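# Slide the sliding door fully open with a Stretch robot

## Task

Push the sliding door to its fully open position so that it stays there without the robot holding it. Nothing else in the room may be moved from its starting place. The door must not be slammed open or closed, and the robot must not tip over or end the scene leaning; either of those counts as failure.

## Robot and tools

ROBOT. A Hello Robot Stretch 3 with a single arm. It has a two-wheeled base (0.33 m long, 0.34 m wide) that can only drive straight or spin in place, never sideways. A mast carries a lift, and a telescoping arm reaches out to the robot's RIGHT. To move the gripper forward or back, you drive the base. A spin in place pivots about the point between the drive wheels, which sits 0.05 m behind the front edge. With the arm pulled in and the wrist folded, the wrist pokes up to 0.06 m beyond the right side and a spin sweeps a 0.28 m radius. An unfolded, level wrist reaches beyond that circle.

FRAMES. Base frame: origin on the floor halfway between the drive wheels, x ahead, y to the left, z up. hand_pose is reported in this frame, at the point where the closed fingertips meet. When all wrist joints read zero, the hand's x axis points up, its y axis runs back along the arm toward the mast, and its z axis points to the rear. The odometry frame is the base frame as it stood when the scene began. base_odometry heading is positive to the left, from -3.142 to 3.142. It counts wheel rotation only, so wheel slip looks like travel.

execute_actions. Argument "actions": a list holding one action, or an empty list to just read state and images. An action may contain:
- "base": exactly one relative move. {"translate_m": d} drives d metres straight from the current spot, forward positive, -1 to 1. {"rotate_rad": d} spins d radians in place, left (counter-clockwise seen from above) positive, -3.2 to 3.2.
- "joints": absolute targets by name (not offsets): lift_m 0 to 1.1 (arm height on the mast); arm_m 0 to 0.52 (extension); wrist_yaw_rad -1.345 to 4.42 (0 = gripper in line with the arm, positive swings it toward the front, 3.0 = folded over the base); wrist_pitch_rad -1.57 to 0.451 (0 level, negative tips fingertips down); wrist_roll_rad -2.911 to 2.911 (0 = fingers side by side, level); gripper_m -0.089 to 0.179 (larger is wider; the true fingertip gap is smaller, by about 0.007 when nearly shut and 0.025 when fully open, and zero below 0.007); head_pan_rad -3.953 to 1.73 (0 ahead, positive left, -1.57 looks along the arm); head_tilt_rad -1.53 to 0.419 (0 level, negative down). Tolerances for done: 0.004 on metre joints, 0.02 on yaw, roll and head, 0.05 on pitch.
- "contact_limits": {"arm_m": effort percent, 1 to 100}; the arm motion halts (contact_stop) when its effort reaches that level. Smaller is gentler, but too small stops immediately. It also caps the arm's holding force until the next action. Values above the maximum are cut down.
Base and joint motions start together and may finish at different times; no action runs past 15 s. A joint or base you omit may still be driving toward an earlier target without its status saying so. An unknown key or out-of-range number rejects the whole call and nothing moves. If a result reports a stop, the remaining calls in that reply are skipped. "cameras": list of head_camera, nav_camera, wrist_camera or all; omitted, null or ["all"] gives all, [] gives none. The pictures line lists the images in order.

wait: "seconds" 0 to 10; commands nothing and returns the same report as an empty action.
zoom_image: "camera" plus "region" [x0, y0, x1, y1] in pixels of that camera's most recent full image, top-left origin, at most 504 by 504. Images: head_camera 896x504, nav_camera 672x504 (fisheye), wrist_camera 644x364. Calibration for each camera is supplied and may be slightly off.
finished_scene: "scene" = the current scene's number. It ends the scene once the last command has been held, cannot be undone, and reports success. The door must already be open and stay open by itself.

READINGS. lidar_m: 12 distances in metres in 30-degree sectors, first straight ahead, then counter-clockwise (4th left, 7th behind, 10th right); "-" means nothing seen. The scan plane is 0.17 m above the floor, range 0.15 to 12 m. It misses glass, the robot itself and thin legs; the mast and a low lift block some sectors. wrist_depth_mm and head_depth_mm are 7x7 median-depth grids from top left (45 to 1000 mm and 280 to 4000 mm; head grid is sideways). base_tilt in degrees, forward and right positive, with a fixed offset up to about 4 degrees. turned_by_wheels and turned_by_imu give rotation since the last report.

STATUS. base_status and joint_status describe how each motion of the last action ended. "done" for the base means the wheels finished turning, slip included. "off_target" means it stopped short and may still be pushing. After contact_stop, time_out or torque_fault the old target is dropped. The arm and lift contact-stop on firm resistance and then go slack until commanded again. The base, wrist and head do not stop; they keep pushing. A wrist servo pushed hard for several seconds shuts off for 10 s (torque_fault). on_its_own covers things not commanded; "held at" is a target, not a position. motor_effort is percent of maximum, positive toward larger joint values, bracket = peak; readings carry fixed bias and noise. Positive wheel effort drives forward.

SPEED. The base goes fast only when stowed: lift_m below 0.30, arm_m below 0.03, wrist_yaw_rad above 2.54. Otherwise 0.10 m/s and 0.63 rad/s. The scene keeps running while you think; base moves are measured from the last reported position.

CARE. To fold or unfold the wrist safely, keep lift_m between 0.32 and 0.95, wrist_pitch_rad at -0.4 and roll near 0; once folded, the lift may go down to 0.25. With yaw below -0.4, pitch down to -0.5 or lower. Pushing on something rigid with the gripper higher than about 0.45 m can tip the robot, more so with raised contact limits or repeated pushes after a stop. Never drive while the gripper is hooked on or pressing something fixed. If it tilts, reverse the last move in small steps, free the gripper, and lower lift_m to about 0.2 if needed. Move the door smoothly and gently so it is not slammed, and avoid bumping or dropping anything else.

Each tool is called in YAML: its name, and indented under it one key for each argument.

## Session

execute_actions:
  actions: []

Scene clock: 0.00 s.
base_odometry: x=+0.000 y=+0.000 heading=+0.000 (m, m, rad; odometry frame)
turned_by_wheels: +0.000 (rad since the last result)
turned_by_imu: +0.000 (rad since the last result)
base_tilt: forward=-0.1 right=+0.3 (deg)
lidar_m: 1.60 1.62 1.61 1.23 0.93 0.92 1.01 1.67 2.16 1.04 1.13 1.08
head_depth_mm: 1513 1511 1505 1528 1522 926 1536 / 1608 1616 1605 1635 1608 933 1657 / 1728 1740 1751 1765 1718 937 1792 / 1860 1873 1895 1904 1824 1016 1922 / 1965 2053 2050 2080 1832 1191 2084 / 1995 2090 2085 2090 1989 1544 1607 / 1840 1871 1882 1874 1831 1819 1864
base_status: not commanded
joint_positions: lift_m=+0.331 arm_m=-0.001 wrist_yaw_rad=+3.030 wrist_pitch_rad=-0.568 wrist_roll_rad=+0.018 gripper_m=+0.037 head_pan_rad=-0.003 head_tilt_rad=+0.004
joint_status: not commanded
motor_effort: left_wheel=+1 right_wheel=+0 lift_m=+22 arm_m=+1 wrist_yaw_rad=+0 wrist_pitch_rad=+5 wrist_roll_rad=+0 gripper_m=+0 head_pan_rad=+0 head_tilt_rad=+2 (%)
hand_pose: x=+0.0014 y=+0.0582 z=+0.3112 quat_wxyz=(+0.238, +0.694, +0.158, +0.660) (m; base frame)
wrist_depth_mm: 743 853 - - - - - / 743 911 992 974 947 947 933 / 762 770 778 757 758 769 742 / 649 647 644 656 621 638 624 / 558 550 568 557 561 539 534 / 484 - - - 463 469 463 / 439 - - - 415 417 412
pictures: head_camera (sideways: a quarter turn clockwise sets it upright), nav_camera (sideways: a quarter turn counterclockwise sets it upright), wrist_camera
Images, in order (width x height): head_camera 896x504, nav_camera 672x504, wrist_camera 644x364.

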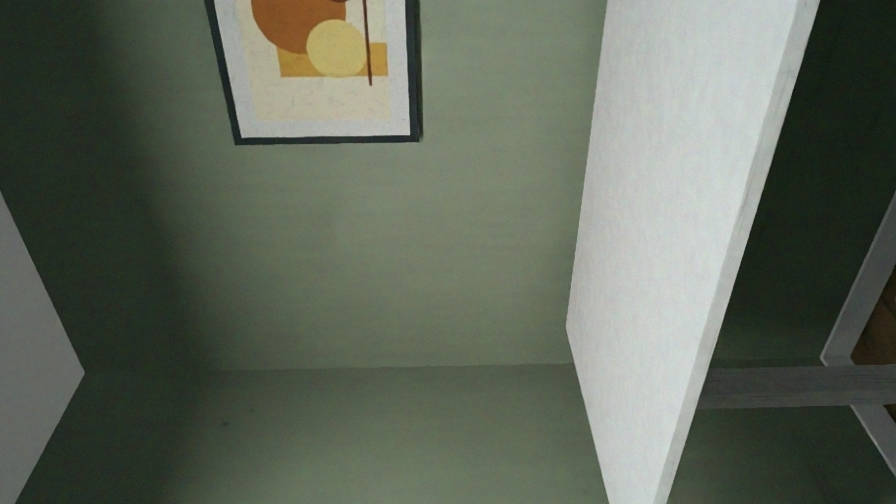

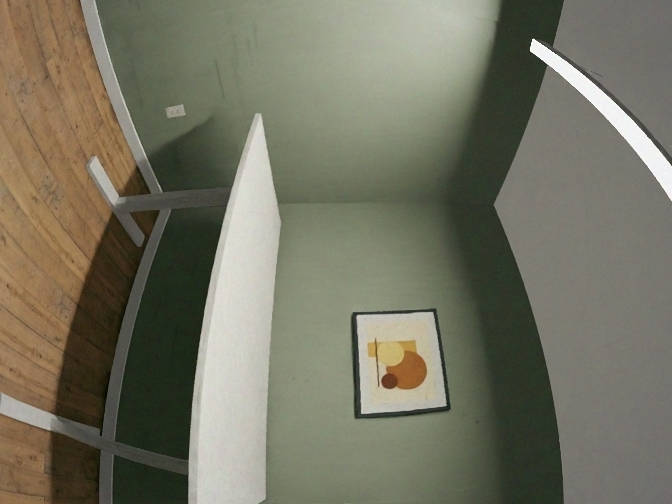

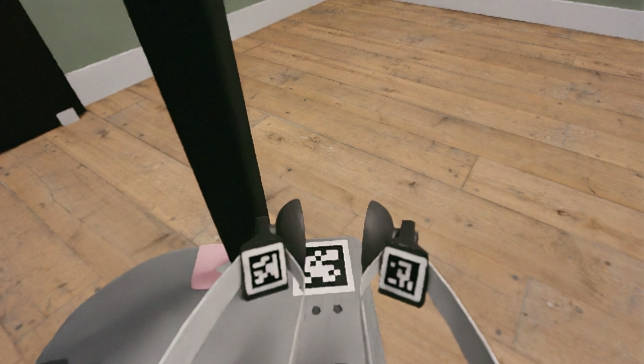

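execute_actions:
  actions:
    - {"joints":{"head_pan_rad":-3.3,"head_tilt_rad":-0.4}}

execute_actions:
  actions:
    - {"joints":{"head_pan_rad":-1.9}}

Scene clock: 4.47 s.
base_odometry: x=+0.000 y=+0.000 heading=+0.000 (m, m, rad; odometry frame)
turned_by_wheels: +0.000 (rad since the last result)
turned_by_imu: -0.001 (rad since the last result)
base_tilt: forward=-0.1 right=+0.4 (deg)
lidar_m: 1.60 1.62 1.61 1.23 0.93 0.92 1.01 1.67 2.16 1.04 1.13 1.08
head_depth_mm: 761 812 868 927 1000 1086 1183 / 796 850 913 980 1061 1155 1265 / 831 894 960 1039 1127 1238 1344 / 879 944 1015 1105 1210 1334 1391 / 925 997 1080 1165 1292 1444 1414 / 1034 1137 1234 1365 1502 1639 1423 / 1111 1205 1324 1467 1629 1719 1423
base_status: not commanded
joint_positions: lift_m=+0.331 arm_m=-0.001 wrist_yaw_rad=+3.030 wrist_pitch_rad=-0.568 wrist_roll_rad=+0.018 gripper_m=+0.037 head_pan_rad=-3.293 head_tilt_rad=-0.395
joint_status: all done
motor_effort: left_wheel=+0(1) right_wheel=+0(0) lift_m=+22(22) arm_m=+0(0) wrist_yaw_rad=+0(1) wrist_pitch_rad=+5(5) wrist_roll_rad=+0(0) gripper_m=+0(1) head_pan_rad=-2(48) head_tilt_rad=-3(38) (%)
hand_pose: x=+0.0014 y=+0.0582 z=+0.3112 quat_wxyz=(+0.238, +0.694, +0.158, +0.660) (m; base frame)
wrist_depth_mm: 737 853 - - - - - / 746 923 998 980 945 969 964 / 757 785 746 767 763 758 742 / 656 659 642 658 646 633 628 / 564 551 565 558 568 535 540 / 480 - - - 466 469 469 / 443 - - - 419 420 420
pictures: head_camera (sideways: a quarter turn clockwise sets it upright), nav_camera (sideways: a quarter turn counterclockwise sets it upright), wrist_camera
camera_calibration (this result's frames):
head_camera: T_world_to_cam=[[0.398543, -0.0772728, -0.913889, 1.21102], [-0.198333, -0.980128, -0.00361858, 0.00566179], [-0.895448, 0.182696, -0.405949, 0.49277], [0, 0, 0, 1]] pos_world=[-0.0402706, 0.00910089, 1.3068]
nav_camera: T_world_to_cam=[[-0.374336, 0.0737053, 0.924359, -1.15936], [0.170065, 0.985385, -0.00970056, 0.0675776], [-0.911565, 0.15357, -0.3814, 0.466604], [0, 0, 0, 1]] pos_world=[-0.0201435, -0.052795, 1.25029]
wrist_camera: T_world_to_cam=[[0.998111, -0.052461, -0.0319878, 0.0246231], [-0.059773, -0.70842, -0.703255, 0.290408], [0.0142327, 0.703838, -0.710218, 0.348271], [0, 0, 0, 1]] pos_world=[-0.0121749, -0.0381037, 0.452366]
Images, in order (width x height): head_camera 896x504, nav_camera 672x504, wrist_camera 644x364.

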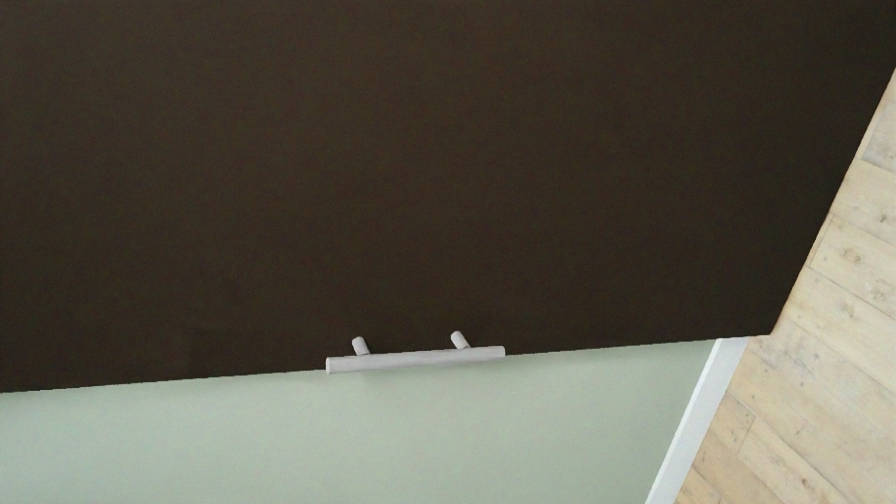

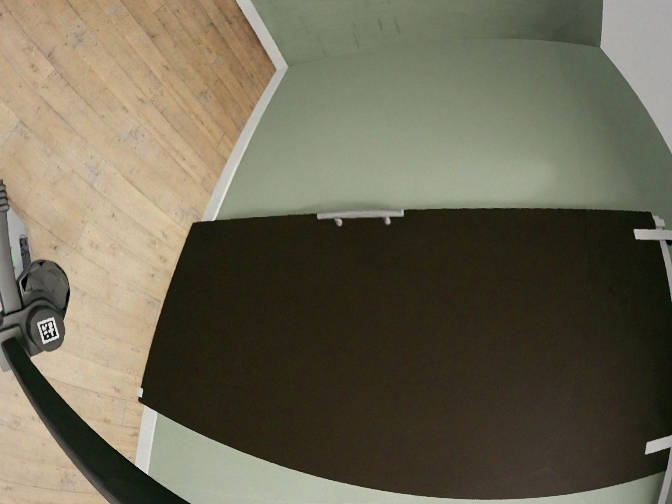

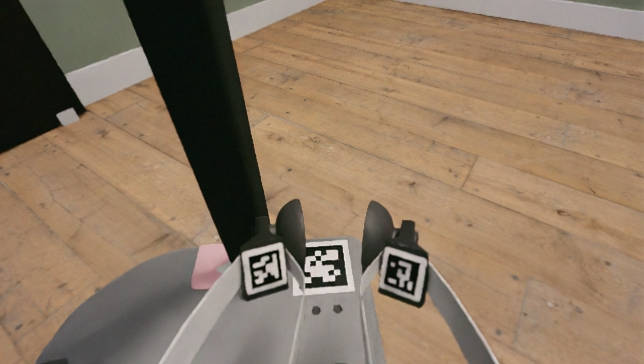

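Scene clock: 5.73 s.
base_odometry: x=+0.000 y=+0.000 heading=+0.000 (m, m, rad; odometry frame)
turned_by_wheels: +0.000 (rad since the last result)
turned_by_imu: +0.000 (rad since the last result)
base_tilt: forward=-0.2 right=+0.3 (deg)
lidar_m: 1.60 1.62 1.61 1.23 0.93 0.92 1.01 1.67 2.16 1.04 1.13 1.08
head_depth_mm: 1791 1919 2045 2219 2294 1737 1417 / 1848 1975 2112 2311 2292 1753 1422 / 1902 2047 2192 2376 2296 1750 1416 / 1969 2119 2272 2498 2295 1753 1419 / 2021 2186 2362 2556 2291 1756 1422 / 2060 2226 2409 2662 2198 1444 1422 / 2157 2333 2471 2652 1538 1319 1356
base_status: not commanded
joint_positions: lift_m=+0.331 arm_m=-0.001 wrist_yaw_rad=+3.030 wrist_pitch_rad=-0.568 wrist_roll_rad=+0.018 gripper_m=+0.037 head_pan_rad=-1.907 head_tilt_rad=-0.395
joint_status: all done
motor_effort: left_wheel=+0(1) right_wheel=+1(1) lift_m=+22(22) arm_m=+0(0) wrist_yaw_rad=+0(0) wrist_pitch_rad=+5(5) wrist_roll_rad=+1(0) gripper_m=-1(0) head_pan_rad=+4(47) head_tilt_rad=-4(2) (%)
hand_pose: x=+0.0014 y=+0.0582 z=+0.3112 quat_wxyz=(+0.238, +0.694, +0.158, +0.660) (m; base frame)
wrist_depth_mm: 740 836 - - - - - / 740 911 966 959 967 972 963 / 754 805 777 780 756 764 730 / 644 660 637 643 626 632 618 / 553 541 555 552 555 536 532 / 484 - - - 463 472 472 / 438 - - - 427 422 409
pictures: head_camera (sideways: a quarter turn clockwise sets it upright), nav_camera (sideways: a quarter turn counterclockwise sets it upright), wrist_camera
camera_calibration (this result's frames):
head_camera: T_world_to_cam=[[0.149365, 0.377489, -0.913889, 1.21254], [0.926822, -0.375485, -0.00361857, -0.00120168], [-0.344517, -0.846471, -0.405949, 0.489409], [0, 0, 0, 1]] pos_world=[-0.0113869, -0.0439007, 1.3068]
nav_camera: T_world_to_cam=[[-0.141399, -0.354353, 0.924359, -1.16078], [-0.937196, 0.348668, -0.00970056, 0.0743319], [-0.318857, -0.867677, -0.3814, 0.462989], [0, 0, 0, 1]] pos_world=[0.0531574, -0.0355196, 1.25029]
wrist_camera: T_world_to_cam=[[0.998111, -0.0524608, -0.0319881, 0.0246233], [-0.059773, -0.70842, -0.703255, 0.290408], [0.0142323, 0.703838, -0.710218, 0.348271], [0, 0, 0, 1]] pos_world=[-0.0121749, -0.0381037, 0.452366]
Images, in order (width x height): head_camera 896x504, nav_camera 672x504, wrist_camera 644x364.

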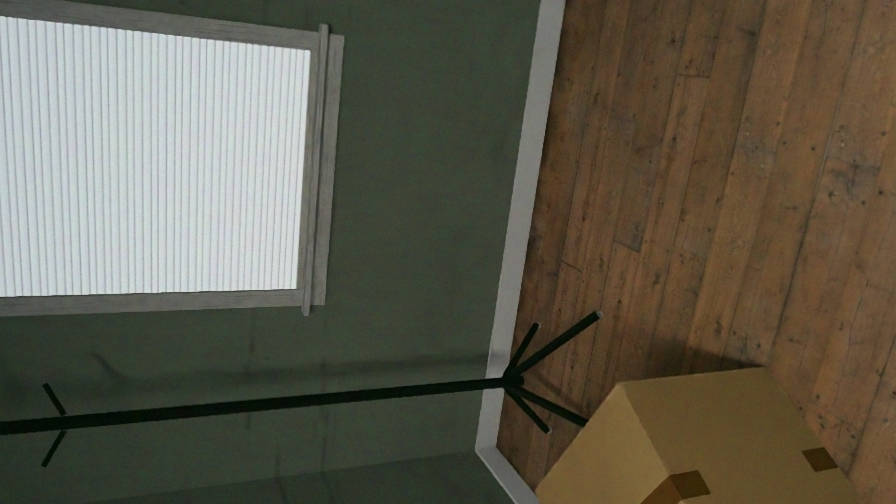

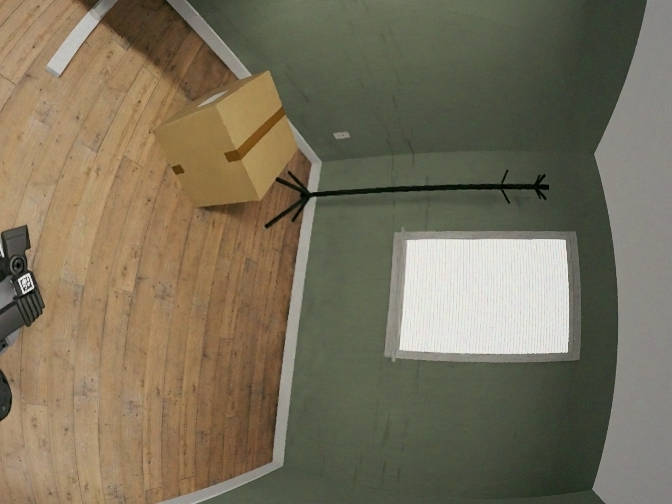

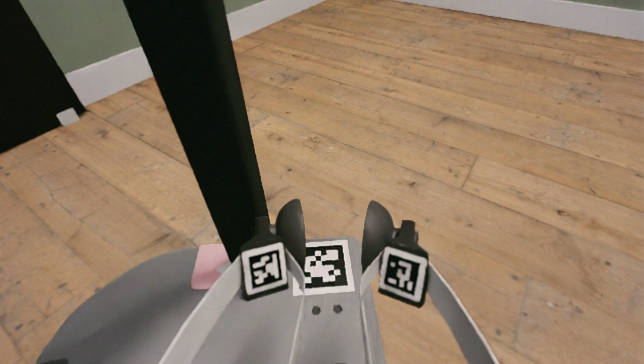

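execute_actions:
  actions:
    - {"base":{"rotate_rad":-2.66},"joints":{"lift_m":0.27}}
  cameras: []

execute_actions:
  actions:
    - {"base":{"translate_m":0.79}}
  cameras: []

execute_actions:
  actions:
    - {"base":{"rotate_rad":0.42},"joints":{"lift_m":0.8,"wrist_pitch_rad":-0.4}}
  cameras: []

execute_actions:
  actions:
    - {"joints":{"wrist_yaw_rad":0,"gripper_m":0.0,"head_pan_rad":-1.7,"head_tilt_rad":-0.5}}

Scene clock: 21.77 s.
base_odometry: x=+0.000 y=+0.000 heading=-2.660 (m, m, rad; odometry frame)
turned_by_wheels: -2.660 (rad since the last result)
turned_by_imu: -2.662 (rad since the last result)
base_tilt: forward=-0.2 right=+0.3 (deg)
lidar_m: 1.58 2.16 1.05 1.04 1.55 1.60 1.63 1.61 1.27 0.93 0.92 0.99
head_depth_mm: 1528 1634 1730 1828 1967 1749 1417 / 1463 1585 1745 1920 2071 1750 1414 / 1309 1414 1528 1677 1853 1740 1419 / 1181 1274 1365 1480 1611 1693 1418 / 1077 1157 1233 1328 1430 1557 1422 / 996 1054 1124 1198 1285 1385 1400 / 921 972 1028 1096 1165 1245 1318
base_status: done
joint_positions: lift_m=+0.270 arm_m=-0.001 wrist_yaw_rad=+3.030 wrist_pitch_rad=-0.569 wrist_roll_rad=+0.018 gripper_m=+0.037 head_pan_rad=-1.907 head_tilt_rad=-0.396
joint_status: all done
motor_effort: left_wheel=+4(11) right_wheel=-4(11) lift_m=+17(19) arm_m=+0(0) wrist_yaw_rad=+0(0) wrist_pitch_rad=+6(5) wrist_roll_rad=+0(1) gripper_m=+1(0) head_pan_rad=+4(4) head_tilt_rad=-2(3) (%)
hand_pose: x=+0.0014 y=+0.0580 z=+0.2506 quat_wxyz=(+0.238, +0.694, +0.158, +0.660) (m; base frame)
wrist_depth_mm: - - - - 990 - - / 872 851 815 842 805 810 804 / 682 674 659 663 648 662 623 / 556 563 550 549 548 552 553 / 484 - - - 484 465 461 / - - - - - 411 402 / - - - - 368 362 362
pictures: none
No camera images: the call's "cameras" was empty. Leave "cameras" out to get every camera's image.

Scene clock: 26.17 s.
base_odometry: x=-0.700 y=-0.366 heading=-2.660 (m, m, rad; odometry frame)
turned_by_wheels: +0.000 (rad since the last result)
turned_by_imu: +0.003 (rad since the last result)
base_tilt: forward=-0.2 right=+0.3 (deg)
lidar_m: 1.07 1.44 1.54 0.99 1.03 1.56 2.36 1.84 0.77 0.61 0.60 0.72
head_depth_mm: 1081 1195 1328 1504 1725 1741 1416 / 857 937 1032 1155 1424 1589 1415 / 770 831 901 990 1094 1226 1339 / 698 748 805 874 956 1047 1170 / 637 679 727 783 847 921 1014 / 586 623 663 709 760 819 890 / 545 577 609 648 689 740 797
base_status: done
joint_positions: lift_m=+0.270 arm_m=-0.001 wrist_yaw_rad=+3.030 wrist_pitch_rad=-0.570 wrist_roll_rad=+0.018 gripper_m=+0.037 head_pan_rad=-1.907 head_tilt_rad=-0.396
joint_status: not commanded
motor_effort: left_wheel=+4(14) right_wheel=-4(8) lift_m=+16(16) arm_m=+0(0) wrist_yaw_rad=+0(0) wrist_pitch_rad=+6(6) wrist_roll_rad=+0(0) gripper_m=+0(1) head_pan_rad=+3(4) head_tilt_rad=-3(3) (%)
hand_pose: x=+0.0014 y=+0.0580 z=+0.2505 quat_wxyz=(+0.238, +0.694, +0.159, +0.660) (m; base frame)
wrist_depth_mm: - - 937 - - - - / 826 834 841 829 820 815 801 / 687 672 661 653 652 656 653 / 556 557 555 562 548 540 548 / 485 - - - 492 463 466 / - - - - - 413 403 / - - - - 364 363 355
pictures: none
No camera images: the call's "cameras" was empty. Leave "cameras" out to get every camera's image.

Scene clock: 31.83 s.
base_odometry: x=-0.700 y=-0.366 heading=-2.240 (m, m, rad; odometry frame)
turned_by_wheels: +0.420 (rad since the last result)
turned_by_imu: +0.419 (rad since the last result)
base_tilt: forward=-0.1 right=+0.3 (deg)
lidar_m: 1.43 1.49 0.99 1.00 1.93 2.36 2.33 0.84 0.62 0.60 0.69 0.95
head_depth_mm: 583 631 687 753 833 938 1067 / 559 606 656 719 788 881 996 / 540 580 629 683 750 832 932 / 521 558 602 654 714 783 876 / 503 538 579 626 680 747 825 / 486 520 556 596 631 688 790 / 470 501 537 591 661 744 826
base_status: done
joint_positions: lift_m=+0.800 arm_m=-0.001 wrist_yaw_rad=+3.030 wrist_pitch_rad=-0.421 wrist_roll_rad=+0.018 gripper_m=+0.037 head_pan_rad=-1.907 head_tilt_rad=-0.396
joint_status: all done
motor_effort: left_wheel=-2(8) right_wheel=+5(12) lift_m=+26(27) arm_m=+0(0) wrist_yaw_rad=+0(0) wrist_pitch_rad=+7(7) wrist_roll_rad=+0(1) gripper_m=-1(0) head_pan_rad=+3(3) head_tilt_rad=-3(3) (%)
hand_pose: x=+0.0037 y=+0.0791 z=+0.8118 quat_wxyz=(+0.187, +0.705, +0.107, +0.676) (m; base frame)
wrist_depth_mm: - - - - - - - / - - - - - - - / - - - - - - - / - - - - - - - / - - - - - - - / - - - - - - - / 956 962 923 934 925 933 941
pictures: none
No camera images: the call's "cameras" was empty. Leave "cameras" out to get every camera's image.

Scene clock: 34.37 s.
base_odometry: x=-0.700 y=-0.366 heading=-2.240 (m, m, rad; odometry frame)
turned_by_wheels: +0.000 (rad since the last result)
turned_by_imu: +0.000 (rad since the last result)
base_tilt: forward=-0.2 right=+0.3 (deg)
lidar_m: 1.44 1.50 0.99 1.00 1.94 2.36 2.34 0.85 0.62 0.60 0.69 0.95
head_depth_mm: 512 560 619 691 779 897 1058 / 504 551 607 676 762 873 1023 / 496 542 598 661 743 849 990 / 489 532 585 628 705 829 938 / 481 525 582 658 744 863 1022 / 524 573 630 697 777 879 1014 / 523 568 621 685 762 859 988
base_status: not commanded
joint_positions: lift_m=+0.800 arm_m=-0.001 wrist_yaw_rad=+0.002 wrist_pitch_rad=-0.421 wrist_roll_rad=+0.018 gripper_m=+0.000 head_pan_rad=-1.707 head_tilt_rad=-0.493
joint_status: all done
motor_effort: left_wheel=-3(3) right_wheel=+5(5) lift_m=+27(27) arm_m=+0(0) wrist_yaw_rad=-1(3) wrist_pitch_rad=+7(7) wrist_roll_rad=+0(0) gripper_m=-2(87) head_pan_rad=+4(23) head_tilt_rad=-4(18) (%)
hand_pose: x=-0.0211 y=-0.3676 z=+0.8118 quat_wxyz=(+0.686, +0.147, -0.697, -0.149) (m; base frame)
wrist_depth_mm: 391 384 380 359 307 309 304 / 432 430 420 399 334 338 330 / 483 465 460 445 373 373 365 / 544 526 517 483 420 415 407 / 614 608 594 - 476 473 459 / 722 709 699 652 555 543 525 / 857 841 812 743 663 632 621
pictures: head_camera (sideways: a quarter turn clockwise sets it upright), nav_camera (sideways: a quarter turn counterclockwise sets it upright), wrist_camera
camera_calibration (this result's frames):
head_camera: T_world_to_cam=[[0.0833162, 0.486695, -0.86959, 1.15516], [0.983035, -0.18323, -0.00836508, 0.00463407], [-0.163406, -0.85414, -0.493704, 0.602494], [0, 0, 0, 1]] pos_world=[-0.00234767, -0.0467454, 1.30201]
nav_camera: T_world_to_cam=[[-0.0802632, -0.463575, 0.882415, -1.10643], [-0.987676, 0.156322, -0.0077144, 0.072053], [-0.134364, -0.872159, -0.470409, 0.577688], [0, 0, 0, 1]] pos_world=[0.0599798, -0.0203418, 1.24864]
wrist_camera: T_world_to_cam=[[-0.997612, -0.0651437, -0.0229286, -0.0133784], [-0.0207437, 0.599328, -0.800234, 0.899731], [0.065872, -0.797848, -0.599249, 0.362771], [0, 0, 0, 1]] pos_world=[-0.0185792, -0.250669, 0.937079]
Images, in order (width x height): head_camera 896x504, nav_camera 672x504, wrist_camera 644x364.

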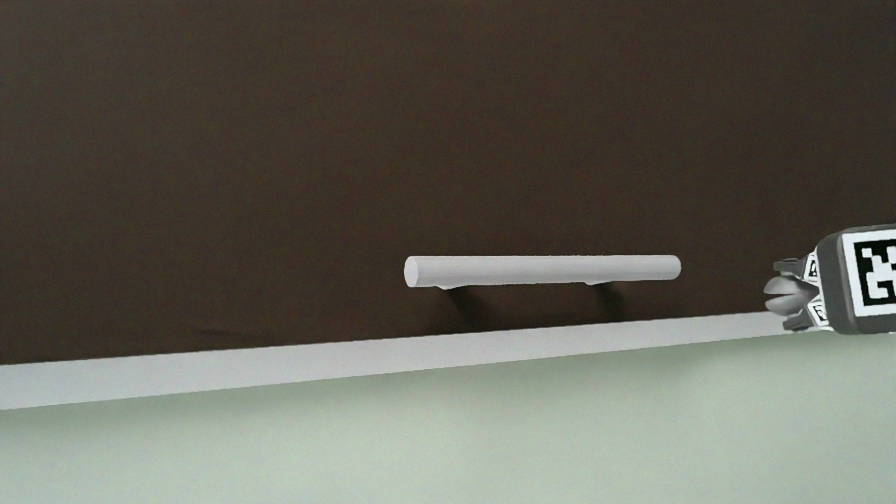

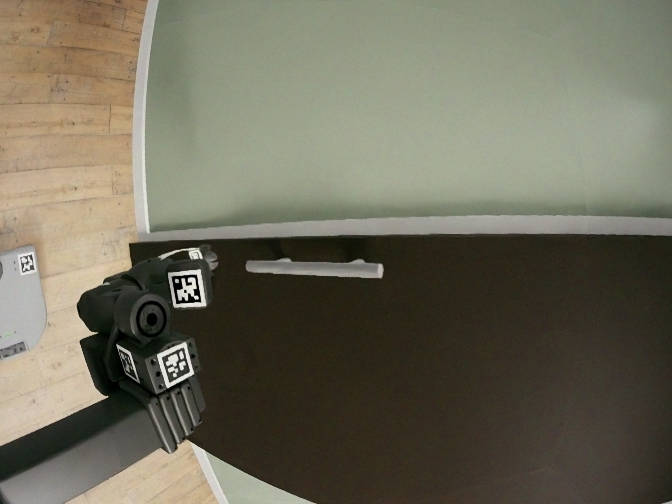

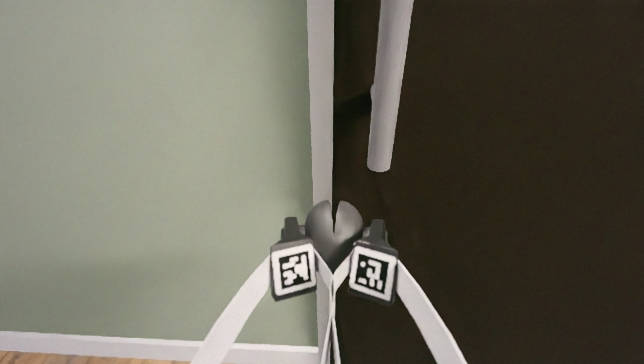

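execute_actions:
  actions:
    - {"base":{"translate_m":-0.05},"joints":{"wrist_pitch_rad":0,"lift_m":0.76,"gripper_m":0.13,"arm_m":0.08}}

Scene clock: 41.40 s.
base_odometry: x=-0.669 y=-0.327 heading=-2.240 (m, m, rad; odometry frame)
turned_by_wheels: +0.000 (rad since the last result)
turned_by_imu: -0.001 (rad since the last result)
base_tilt: forward=-0.2 right=+0.3 (deg)
lidar_m: 1.49 1.55 1.00 1.02 1.93 2.33 2.29 0.84 0.62 0.60 0.69 0.96
head_depth_mm: 512 560 619 689 780 898 1046 / 504 550 606 675 763 872 - / 496 542 596 662 740 848 - / 490 532 584 649 721 819 - / 481 524 574 612 682 786 1003 / 474 521 584 660 754 889 1016 / 515 565 621 683 761 857 988
base_status: done
joint_positions: lift_m=+0.760 arm_m=+0.080 wrist_yaw_rad=+0.001 wrist_pitch_rad=-0.025 wrist_roll_rad=+0.018 gripper_m=+0.130 head_pan_rad=-1.707 head_tilt_rad=-0.494
joint_status: all done
motor_effort: left_wheel=-3(7) right_wheel=+5(7) lift_m=+16(21) arm_m=+3(5) wrist_yaw_rad=+0(1) wrist_pitch_rad=+8(9) wrist_roll_rad=+0(0) gripper_m=+0(82) head_pan_rad=+3(4) head_tilt_rad=-4(5) (%)
hand_pose: x=-0.0212 y=-0.4802 z=+0.8686 quat_wxyz=(+0.701, +0.009, -0.713, -0.009) (m; base frame)
wrist_depth_mm: 325 324 318 250 248 246 242 / 335 330 327 260 260 254 253 / 355 349 339 267 268 263 260 / 365 358 353 281 278 274 271 / 381 370 373 294 288 283 279 / 395 392 390 304 303 - 290 / 416 413 400 317 314 312 301
pictures: head_camera (sideways: a quarter turn clockwise sets it upright), nav_camera (sideways: a quarter turn counterclockwise sets it upright), wrist_camera
camera_calibration (this result's frames):
head_camera: T_world_to_cam=[[0.0833096, 0.486902, -0.869475, 1.15501], [0.983048, -0.183159, -0.00837628, 0.00464857], [-0.16333, -0.854037, -0.493907, 0.602758], [0, 0, 0, 1]] pos_world=[-0.0023444, -0.0467461, 1.30199]
nav_camera: T_world_to_cam=[[-0.0802587, -0.463785, 0.882305, -1.10629], [-0.987687, 0.156254, -0.00770958, 0.0720467], [-0.134288, -0.87206, -0.470615, 0.577956], [0, 0, 0, 1]] pos_world=[0.0599829, -0.0203256, 1.24864]
wrist_camera: T_world_to_cam=[[-0.997643, -0.0685393, 0.00331383, -0.04392], [-0.020007, 0.244344, -0.969482, 0.989276], [0.0656379, -0.967263, -0.245139, -0.0819335], [0, 0, 0, 1]] pos_world=[-0.0186461, -0.323985, 0.939146]
Images, in order (width x height): head_camera 896x504, nav_camera 672x504, wrist_camera 644x364.

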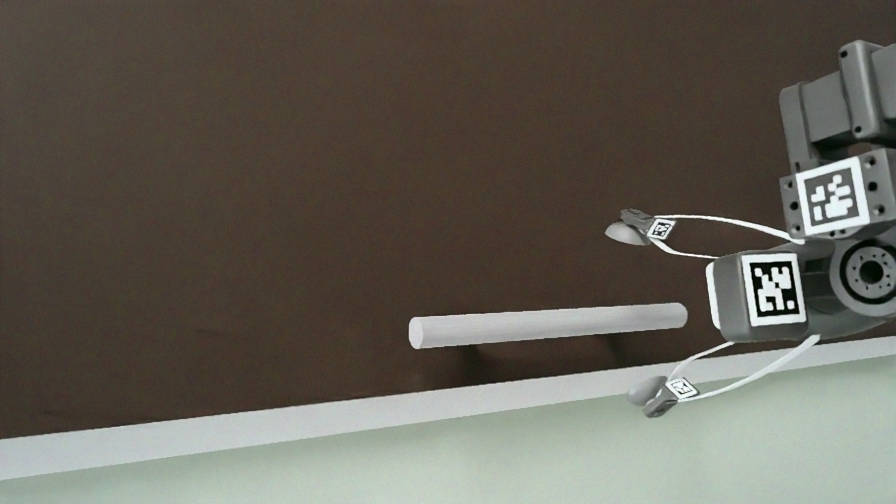

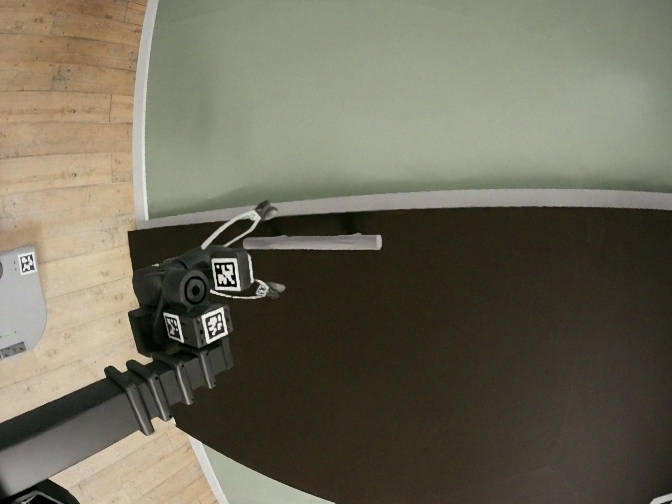

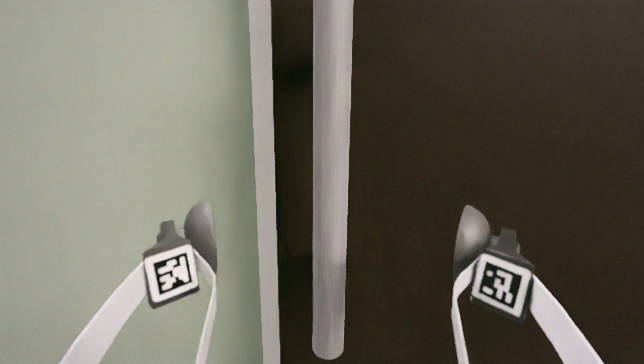

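Door face at about y=-0.60.

execute_actions:
  actions:
    - {"joints":{"arm_m":0.165,"gripper_m":0.07}}
  cameras: ["wrist_camera"]

execute_actions:
  actions:
    - {"base":{"translate_m":-0.15}}

Scene clock: 45.90 s.
base_odometry: x=-0.669 y=-0.327 heading=-2.240 (m, m, rad; odometry frame)
turned_by_wheels: +0.000 (rad since the last result)
turned_by_imu: -0.001 (rad since the last result)
base_tilt: forward=-0.1 right=+0.3 (deg)
lidar_m: 1.49 1.55 1.00 1.02 1.94 2.33 2.29 0.85 0.62 0.60 0.69 0.95
head_depth_mm: 511 561 618 688 781 897 1043 / 504 551 606 673 760 852 - / 496 541 595 661 744 - - / 488 531 584 647 729 - 1018 / 481 523 575 610 678 - 979 / 473 521 583 660 761 870 1018 / 515 563 621 683 762 857 989
base_status: not commanded
joint_positions: lift_m=+0.760 arm_m=+0.165 wrist_yaw_rad=+0.001 wrist_pitch_rad=-0.024 wrist_roll_rad=+0.018 gripper_m=+0.070 head_pan_rad=-1.707 head_tilt_rad=-0.494
joint_status: all done
motor_effort: left_wheel=-3(3) right_wheel=+5(5) lift_m=+16(16) arm_m=+3(3) wrist_yaw_rad=-1(1) wrist_pitch_rad=+8(8) wrist_roll_rad=+0(0) gripper_m=+0(80) head_pan_rad=+4(4) head_tilt_rad=-3(3) (%)
hand_pose: x=-0.0212 y=-0.5652 z=+0.8688 quat_wxyz=(+0.701, +0.009, -0.713, -0.009) (m; base frame)
wrist_depth_mm: 245 240 225 113 172 170 167 / 253 251 237 117 178 175 173 / 262 260 246 122 184 182 179 / 278 272 256 126 192 190 186 / 285 283 279 133 198 198 193 / 301 295 283 140 210 205 202 / 313 308 298 146 215 212 210
pictures: wrist_camera
camera_calibration (this result's frames):
wrist_camera: T_world_to_cam=[[-0.997646, -0.0684913, 0.00334471, -0.0497589], [-0.0199953, 0.243902, -0.969594, 1.01001], [0.065593, -0.967378, -0.244698, -0.164585], [0, 0, 0, 1]] pos_world=[-0.0186508, -0.408967, 0.939192]
Images, in order (width x height): wrist_camera 644x364.

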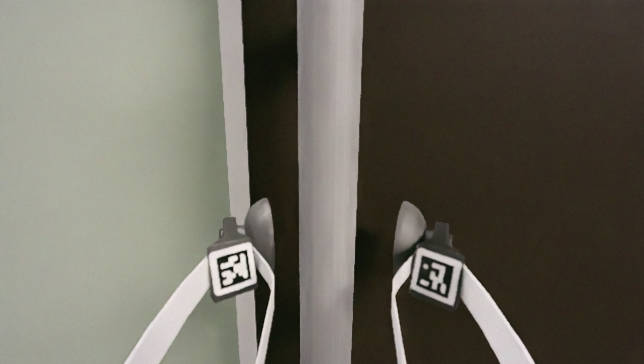

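Scene clock: 50.03 s.
base_odometry: x=-0.576 y=-0.209 heading=-2.240 (m, m, rad; odometry frame)
turned_by_wheels: +0.000 (rad since the last result)
turned_by_imu: -0.001 (rad since the last result)
base_tilt: forward=-0.2 right=+0.3 (deg)
lidar_m: 1.63 1.68 1.07 1.10 1.48 2.21 2.14 0.84 0.62 0.60 0.68 0.96
head_depth_mm: 508 557 614 685 773 890 1037 / 502 547 604 670 752 848 - / 494 539 591 657 738 - - / 486 529 580 636 697 - - / 479 521 570 631 713 1559 1292 / 2452 2715 2959 2675 1999 1592 1265 / 2444 2656 2904 2553 831 867 973
base_status: done
joint_positions: lift_m=+0.760 arm_m=+0.165 wrist_yaw_rad=-0.065 wrist_pitch_rad=-0.021 wrist_roll_rad=+0.018 gripper_m=+0.070 head_pan_rad=-1.707 head_tilt_rad=-0.494
joint_status: not commanded
on_its_own: wrist_yaw_rad is held at -0.053, not at your +0.000, by its stall guard, which is not easing now
motor_effort: left_wheel=-4(35) right_wheel=+10(62) lift_m=+17(17) arm_m=-1(4) wrist_yaw_rad=+11(91) wrist_pitch_rad=+7(8) wrist_roll_rad=+0(0) gripper_m=-3(20) head_pan_rad=+4(3) head_tilt_rad=-3(4) (%)
hand_pose: x=-0.0380 y=-0.5653 z=+0.8694 quat_wxyz=(+0.700, -0.015, -0.713, -0.031) (m; base frame)
wrist_depth_mm: 225 317 - 171 109 172 173 / 229 322 - 176 114 179 181 / 238 319 - 183 118 186 186 / 244 321 - 191 124 194 194 / 252 318 - 197 126 199 200 / 264 322 - 205 130 207 210 / 275 296 - 215 213 218 219
pictures: head_camera (sideways: a quarter turn clockwise sets it upright), nav_camera (sideways: a quarter turn counterclockwise sets it upright), wrist_camera
camera_calibration (this result's frames):
head_camera: T_world_to_cam=[[0.0833507, 0.487311, -0.869241, 1.1547], [0.983054, -0.183125, -0.00839888, 0.00467795], [-0.163273, -0.853811, -0.494317, 0.603291], [0, 0, 0, 1]] pos_world=[-0.00234299, -0.0467464, 1.30197]
nav_camera: T_world_to_cam=[[-0.0803013, -0.4642, 0.882083, -1.106], [-0.987691, 0.156228, -0.00769986, 0.0720341], [-0.134232, -0.871844, -0.471032, 0.578498], [0, 0, 0, 1]] pos_world=[0.0599869, -0.0202991, 1.24863]
wrist_camera: T_world_to_cam=[[-0.99999, -0.00275732, 0.00354395, -0.0296356], [-0.00410609, 0.242107, -0.970241, 1.01045], [0.00181725, -0.970246, -0.242115, -0.169657], [0, 0, 0, 1]] pos_world=[-0.025178, -0.409327, 0.939408]
Images, in order (width x height): head_camera 896x504, nav_camera 672x504, wrist_camera 644x364.

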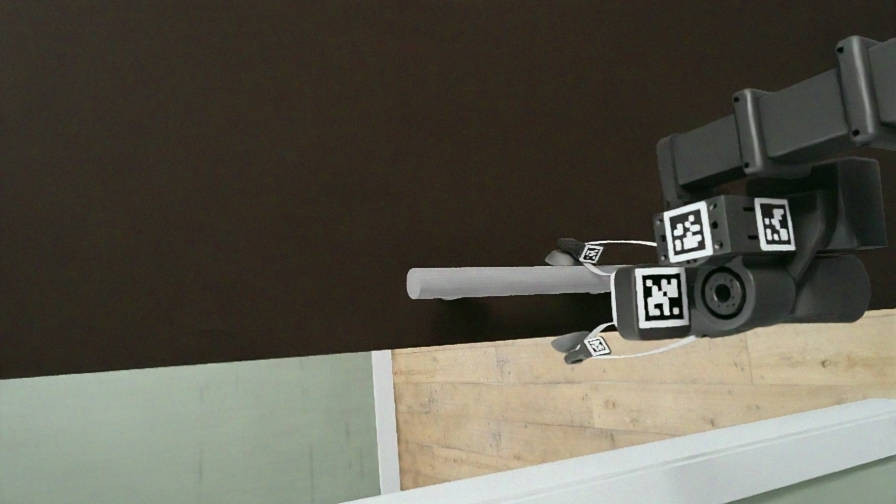

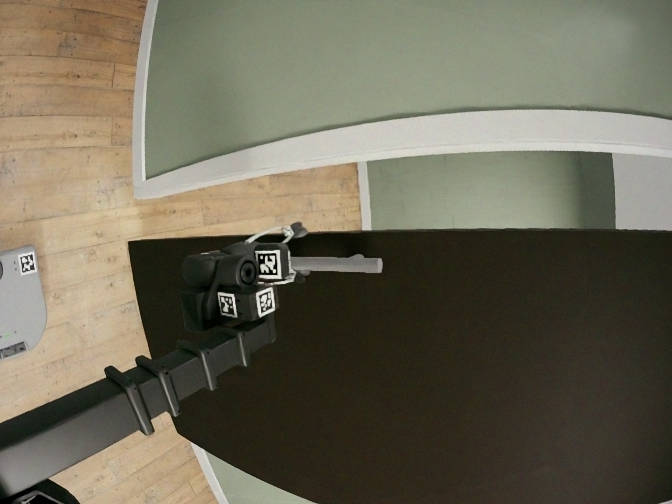

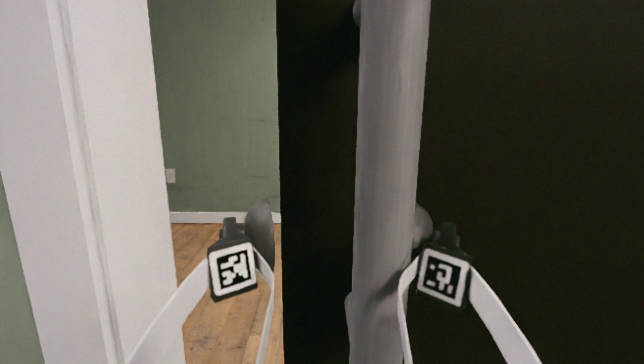

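Works; it has a breakaway detent, then coasts.

execute_actions:
  actions:
    - {"base":{"translate_m":-0.5},"joints":{"wrist_yaw_rad":0,"head_pan_rad":-2.0,"head_tilt_rad":0,"gripper_m":0.05}}

Scene clock: 58.60 s.
base_odometry: x=-0.266 y=+0.183 heading=-2.240 (m, m, rad; odometry frame)
turned_by_wheels: +0.000 (rad since the last result)
turned_by_imu: -0.002 (rad since the last result)
base_tilt: forward=-0.2 right=+0.3 (deg)
lidar_m: 2.14 1.37 1.30 1.40 1.85 1.69 1.64 0.84 0.62 0.60 0.93 0.93
head_depth_mm: 717 721 726 731 735 740 747 / 678 682 684 688 695 697 701 / 641 644 647 651 654 659 663 / 609 611 615 618 621 625 628 / 580 583 585 588 592 594 596 / 552 555 558 560 563 566 569 / 528 530 534 535 538 540 542
base_status: done
joint_positions: lift_m=+0.760 arm_m=+0.165 wrist_yaw_rad=+0.013 wrist_pitch_rad=-0.023 wrist_roll_rad=+0.018 gripper_m=+0.050 head_pan_rad=-1.995 head_tilt_rad=-0.012
joint_status: all done
motor_effort: left_wheel=+2(32) right_wheel=-4(66) lift_m=+17(17) arm_m=+0(2) wrist_yaw_rad=-12(94) wrist_pitch_rad=+8(8) wrist_roll_rad=+1(1) gripper_m=-3(80) head_pan_rad=-3(29) head_tilt_rad=+8(46) (%)
hand_pose: x=-0.0180 y=-0.5656 z=+0.8691 quat_wxyz=(+0.701, +0.013, -0.713, -0.004) (m; base frame)
wrist_depth_mm: - - 174 108 167 163 160 / - - 181 112 173 169 166 / - - 188 116 179 175 172 / - - - 121 185 183 179 / - - - 127 190 188 186 / - - - 133 203 196 192 / - - - 140 209 203 200
pictures: head_camera (sideways: a quarter turn clockwise sets it upright), nav_camera (sideways: a quarter turn counterclockwise sets it upright), wrist_camera
camera_calibration (this result's frames):
head_camera: T_world_to_cam=[[0.0293196, 0.0251762, -0.999253, 1.32489], [0.891399, -0.452979, 0.0147422, -0.024892], [-0.45227, -0.891166, -0.0357232, 0.00818504], [0, 0, 0, 1]] pos_world=[-0.0129546, -0.037337, 1.32456]
nav_camera: T_world_to_cam=[[-0.0184852, -0.000873673, 0.999829, -1.26027], [-0.905265, 0.424532, -0.0163659, 0.0828212], [-0.424445, -0.905413, -0.00863847, -0.0215631], [0, 0, 0, 1]] pos_world=[0.0425265, -0.0557848, 1.26122]
wrist_camera: T_world_to_cam=[[-0.996718, -0.080873, 0.00345617, -0.0537009], [-0.0230213, 0.242275, -0.969934, 1.00977], [0.0776042, -0.966831, -0.243342, -0.165733], [0, 0, 0, 1]] pos_world=[-0.0174168, -0.409222, 0.939269]
Images, in order (width x height): head_camera 896x504, nav_camera 672x504, wrist_camera 644x364.

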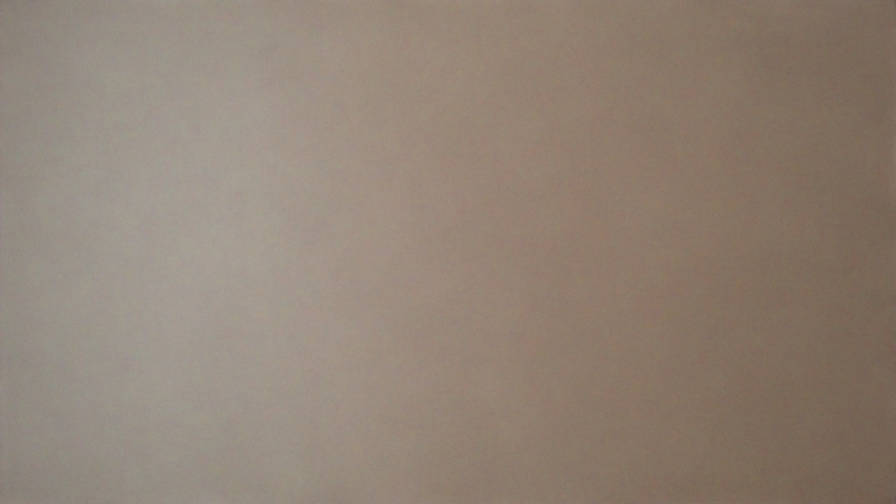

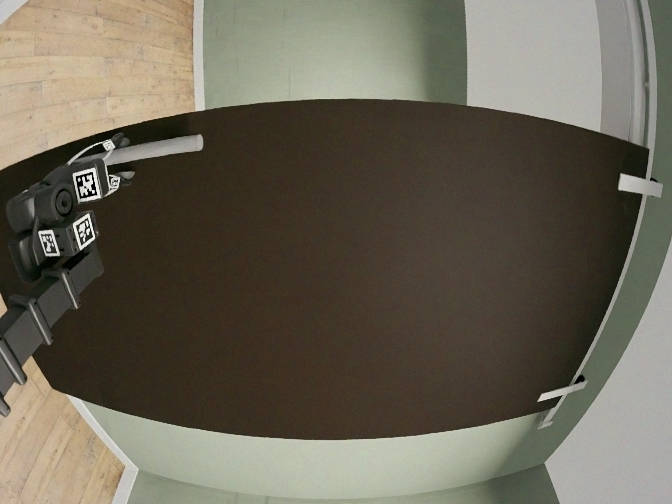

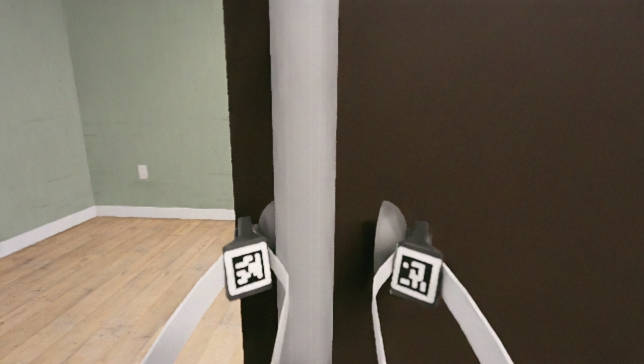

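execute_actions:
  actions:
    - {"base":{"translate_m":-0.1},"joints":{"head_tilt_rad":0.4,"head_pan_rad":-2.3}}

execute_actions:
  actions:
    - {"base":{"translate_m":-0.07}}

Scene clock: 64.93 s.
base_odometry: x=-0.204 y=+0.262 heading=-2.241 (m, m, rad; odometry frame)
turned_by_wheels: -0.001 (rad since the last result)
turned_by_imu: -0.002 (rad since the last result)
base_tilt: forward=-0.2 right=+0.2 (deg)
lidar_m: 2.23 1.41 1.36 1.40 1.78 1.59 1.53 0.84 0.62 0.60 1.07 1.01
head_depth_mm: 1263 1592 1535 1366 1224 1109 1006 / 1262 1441 1189 1057 962 885 815 / 1259 1231 1023 931 861 793 739 / 1182 997 901 834 778 721 677 / 1069 876 814 754 706 662 623 / 945 793 736 690 648 611 578 / 776 718 674 635 599 567 539
base_status: done
joint_positions: lift_m=+0.760 arm_m=+0.165 wrist_yaw_rad=-0.034 wrist_pitch_rad=-0.025 wrist_roll_rad=+0.018 gripper_m=+0.050 head_pan_rad=-2.293 head_tilt_rad=+0.383
joint_status: all done
on_its_own: right_wheel is at rest, and its effort (+21) is outside its rest range (-18 to +18); wrist_yaw_rad is at rest, and its effort (+32) is outside its rest range (-12 to +12)
motor_effort: left_wheel=-8(22) right_wheel=+21(64) lift_m=+16(17) arm_m=+3(3) wrist_yaw_rad=+32(94) wrist_pitch_rad=+8(9) wrist_roll_rad=+1(1) gripper_m=-7(21) head_pan_rad=-4(25) head_tilt_rad=+11(43) (%)
hand_pose: x=-0.0302 y=-0.5652 z=+0.8686 quat_wxyz=(+0.701, -0.003, -0.713, -0.021) (m; base frame)
wrist_depth_mm: - - - 167 107 167 165 / - - - 172 113 173 173 / - - - 179 177 179 179 / - - - 185 183 186 186 / - - - 195 124 194 192 / - - - 202 127 201 200 / - - - 212 209 211 211
pictures: head_camera (sideways: a quarter turn clockwise sets it upright), nav_camera (sideways: a quarter turn counterclockwise sets it upright), wrist_camera
camera_calibration (this result's frames):
head_camera: T_world_to_cam=[[-0.220895, -0.275299, -0.935636, 1.2441], [0.7247, -0.688347, 0.0314425, -0.0456292], [-0.652698, -0.67111, 0.351562, -0.494877], [0, 0, 0, 1]] pos_world=[-0.0151227, -0.0210263, 1.33944]
nav_camera: T_world_to_cam=[[0.237192, 0.293963, 0.925919, -1.16611], [-0.745124, 0.666602, -0.0207568, 0.0875705], [-0.623322, -0.685001, 0.377151, -0.522702], [0, 0, 0, 1]] pos_world=[0.0160309, -0.0736334, 1.27868]
wrist_camera: T_world_to_cam=[[-0.999438, -0.0333527, 0.00333794, -0.0389141], [-0.0114092, 0.244858, -0.969492, 1.01036], [0.0315178, -0.968985, -0.245101, -0.165571], [0, 0, 0, 1]] pos_world=[-0.0221463, -0.40913, 0.939088]
Images, in order (width x height): head_camera 896x504, nav_camera 672x504, wrist_camera 644x364.

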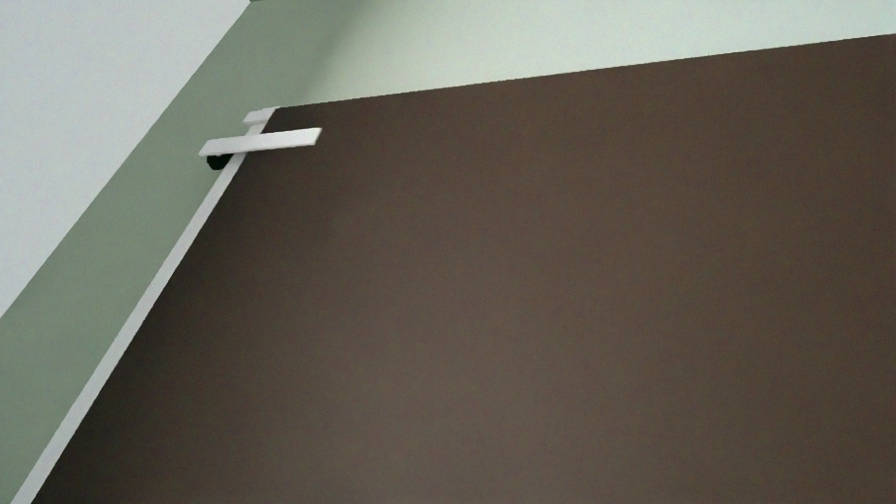

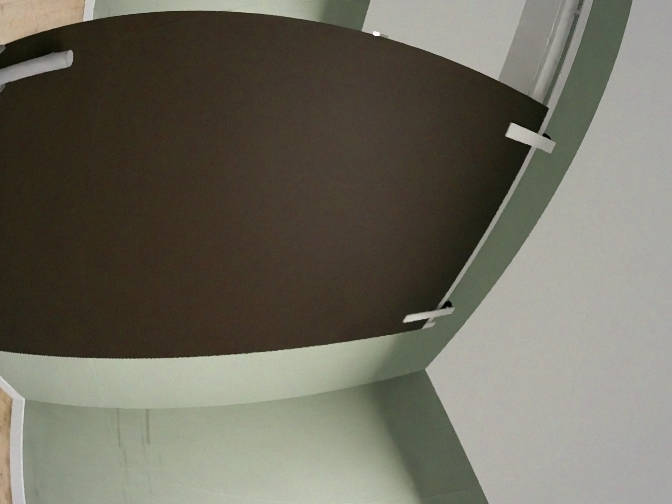

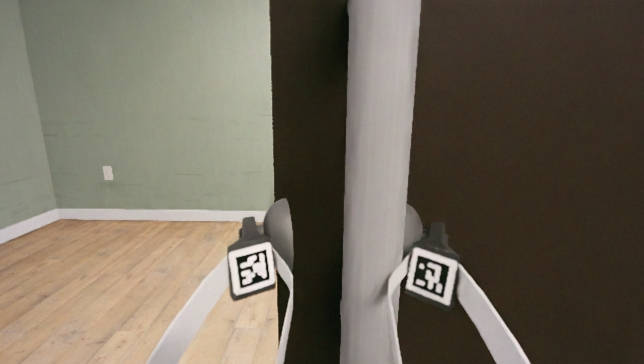

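Scene clock: 67.67 s.
base_odometry: x=-0.161 y=+0.316 heading=-2.241 (m, m, rad; odometry frame)
turned_by_wheels: +0.000 (rad since the last result)
turned_by_imu: +0.000 (rad since the last result)
base_tilt: forward=-0.1 right=+0.3 (deg)
lidar_m: 2.31 1.45 1.40 1.42 1.74 1.52 1.47 0.84 0.62 0.60 3.03 1.06
head_depth_mm: 1260 1591 1540 1360 1224 1106 1021 / 1265 1443 1309 1068 963 881 816 / 1256 1224 1019 930 858 791 740 / 1183 998 904 834 773 722 676 / 1070 877 813 756 706 661 623 / 942 791 733 688 646 610 577 / 778 720 674 634 599 567 538
base_status: done
joint_positions: lift_m=+0.760 arm_m=+0.165 wrist_yaw_rad=+0.069 wrist_pitch_rad=-0.026 wrist_roll_rad=+0.018 gripper_m=+0.050 head_pan_rad=-2.293 head_tilt_rad=+0.383
joint_status: not commanded
on_its_own: wrist_yaw_rad is held at +0.059, not at your +0.000, by its stall guard, which is not easing now
motor_effort: left_wheel=+3(16) right_wheel=-6(35) lift_m=+17(18) arm_m=+4(4) wrist_yaw_rad=-10(57) wrist_pitch_rad=+9(9) wrist_roll_rad=+0(1) gripper_m=-3(11) head_pan_rad=-3(4) head_tilt_rad=+11(12) (%)
hand_pose: x=-0.0039 y=-0.5645 z=+0.8683 quat_wxyz=(+0.701, +0.034, -0.712, +0.015) (m; base frame)
wrist_depth_mm: - - - 108 163 159 154 / - - - 112 169 164 159 / - - - 117 176 170 163 / - - - 121 182 176 169 / - - - 127 188 183 178 / - - - 133 199 189 182 / - - - 140 206 197 191
pictures: head_camera (sideways: a quarter turn clockwise sets it upright), nav_camera (sideways: a quarter turn counterclockwise sets it upright), wrist_camera
camera_calibration (this result's frames):
head_camera: T_world_to_cam=[[-0.220913, -0.275286, -0.935636, 1.2441], [0.724657, -0.688392, 0.0314425, -0.045629], [-0.65274, -0.671069, 0.351563, -0.494877], [0, 0, 0, 1]] pos_world=[-0.015124, -0.0210249, 1.33944]
nav_camera: T_world_to_cam=[[0.23721, 0.293948, 0.925919, -1.16611], [-0.745083, 0.666649, -0.0207568, 0.0875702], [-0.623364, -0.684962, 0.377152, -0.522702], [0, 0, 0, 1]] pos_world=[0.0160263, -0.073634, 1.27868]
wrist_camera: T_world_to_cam=[[-0.990695, -0.136062, 0.00324379, -0.0704349], [-0.0366088, 0.24345, -0.969222, 1.00911], [0.131084, -0.960323, -0.246165, -0.159651], [0, 0, 0, 1]] pos_world=[-0.0119095, -0.408567, 0.938979]
Images, in order (width x height): head_camera 896x504, nav_camera 672x504, wrist_camera 644x364.

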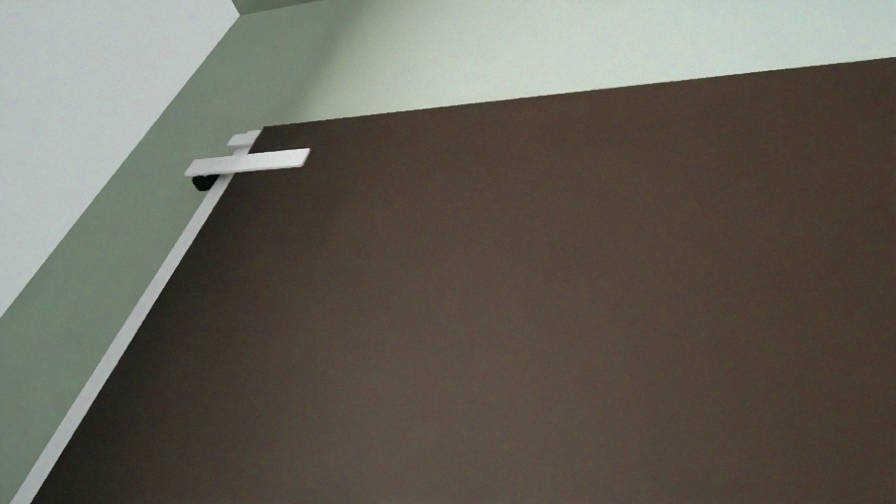

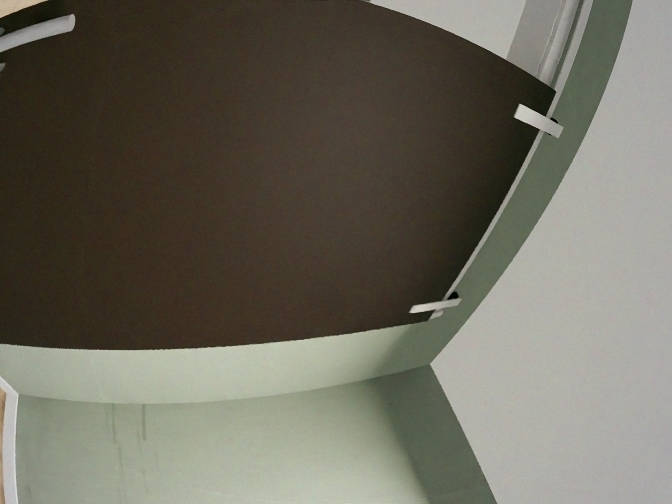

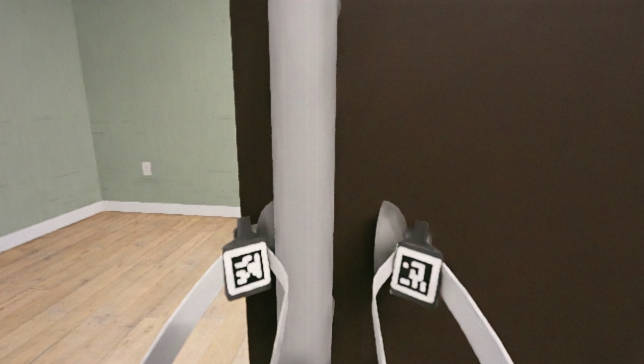

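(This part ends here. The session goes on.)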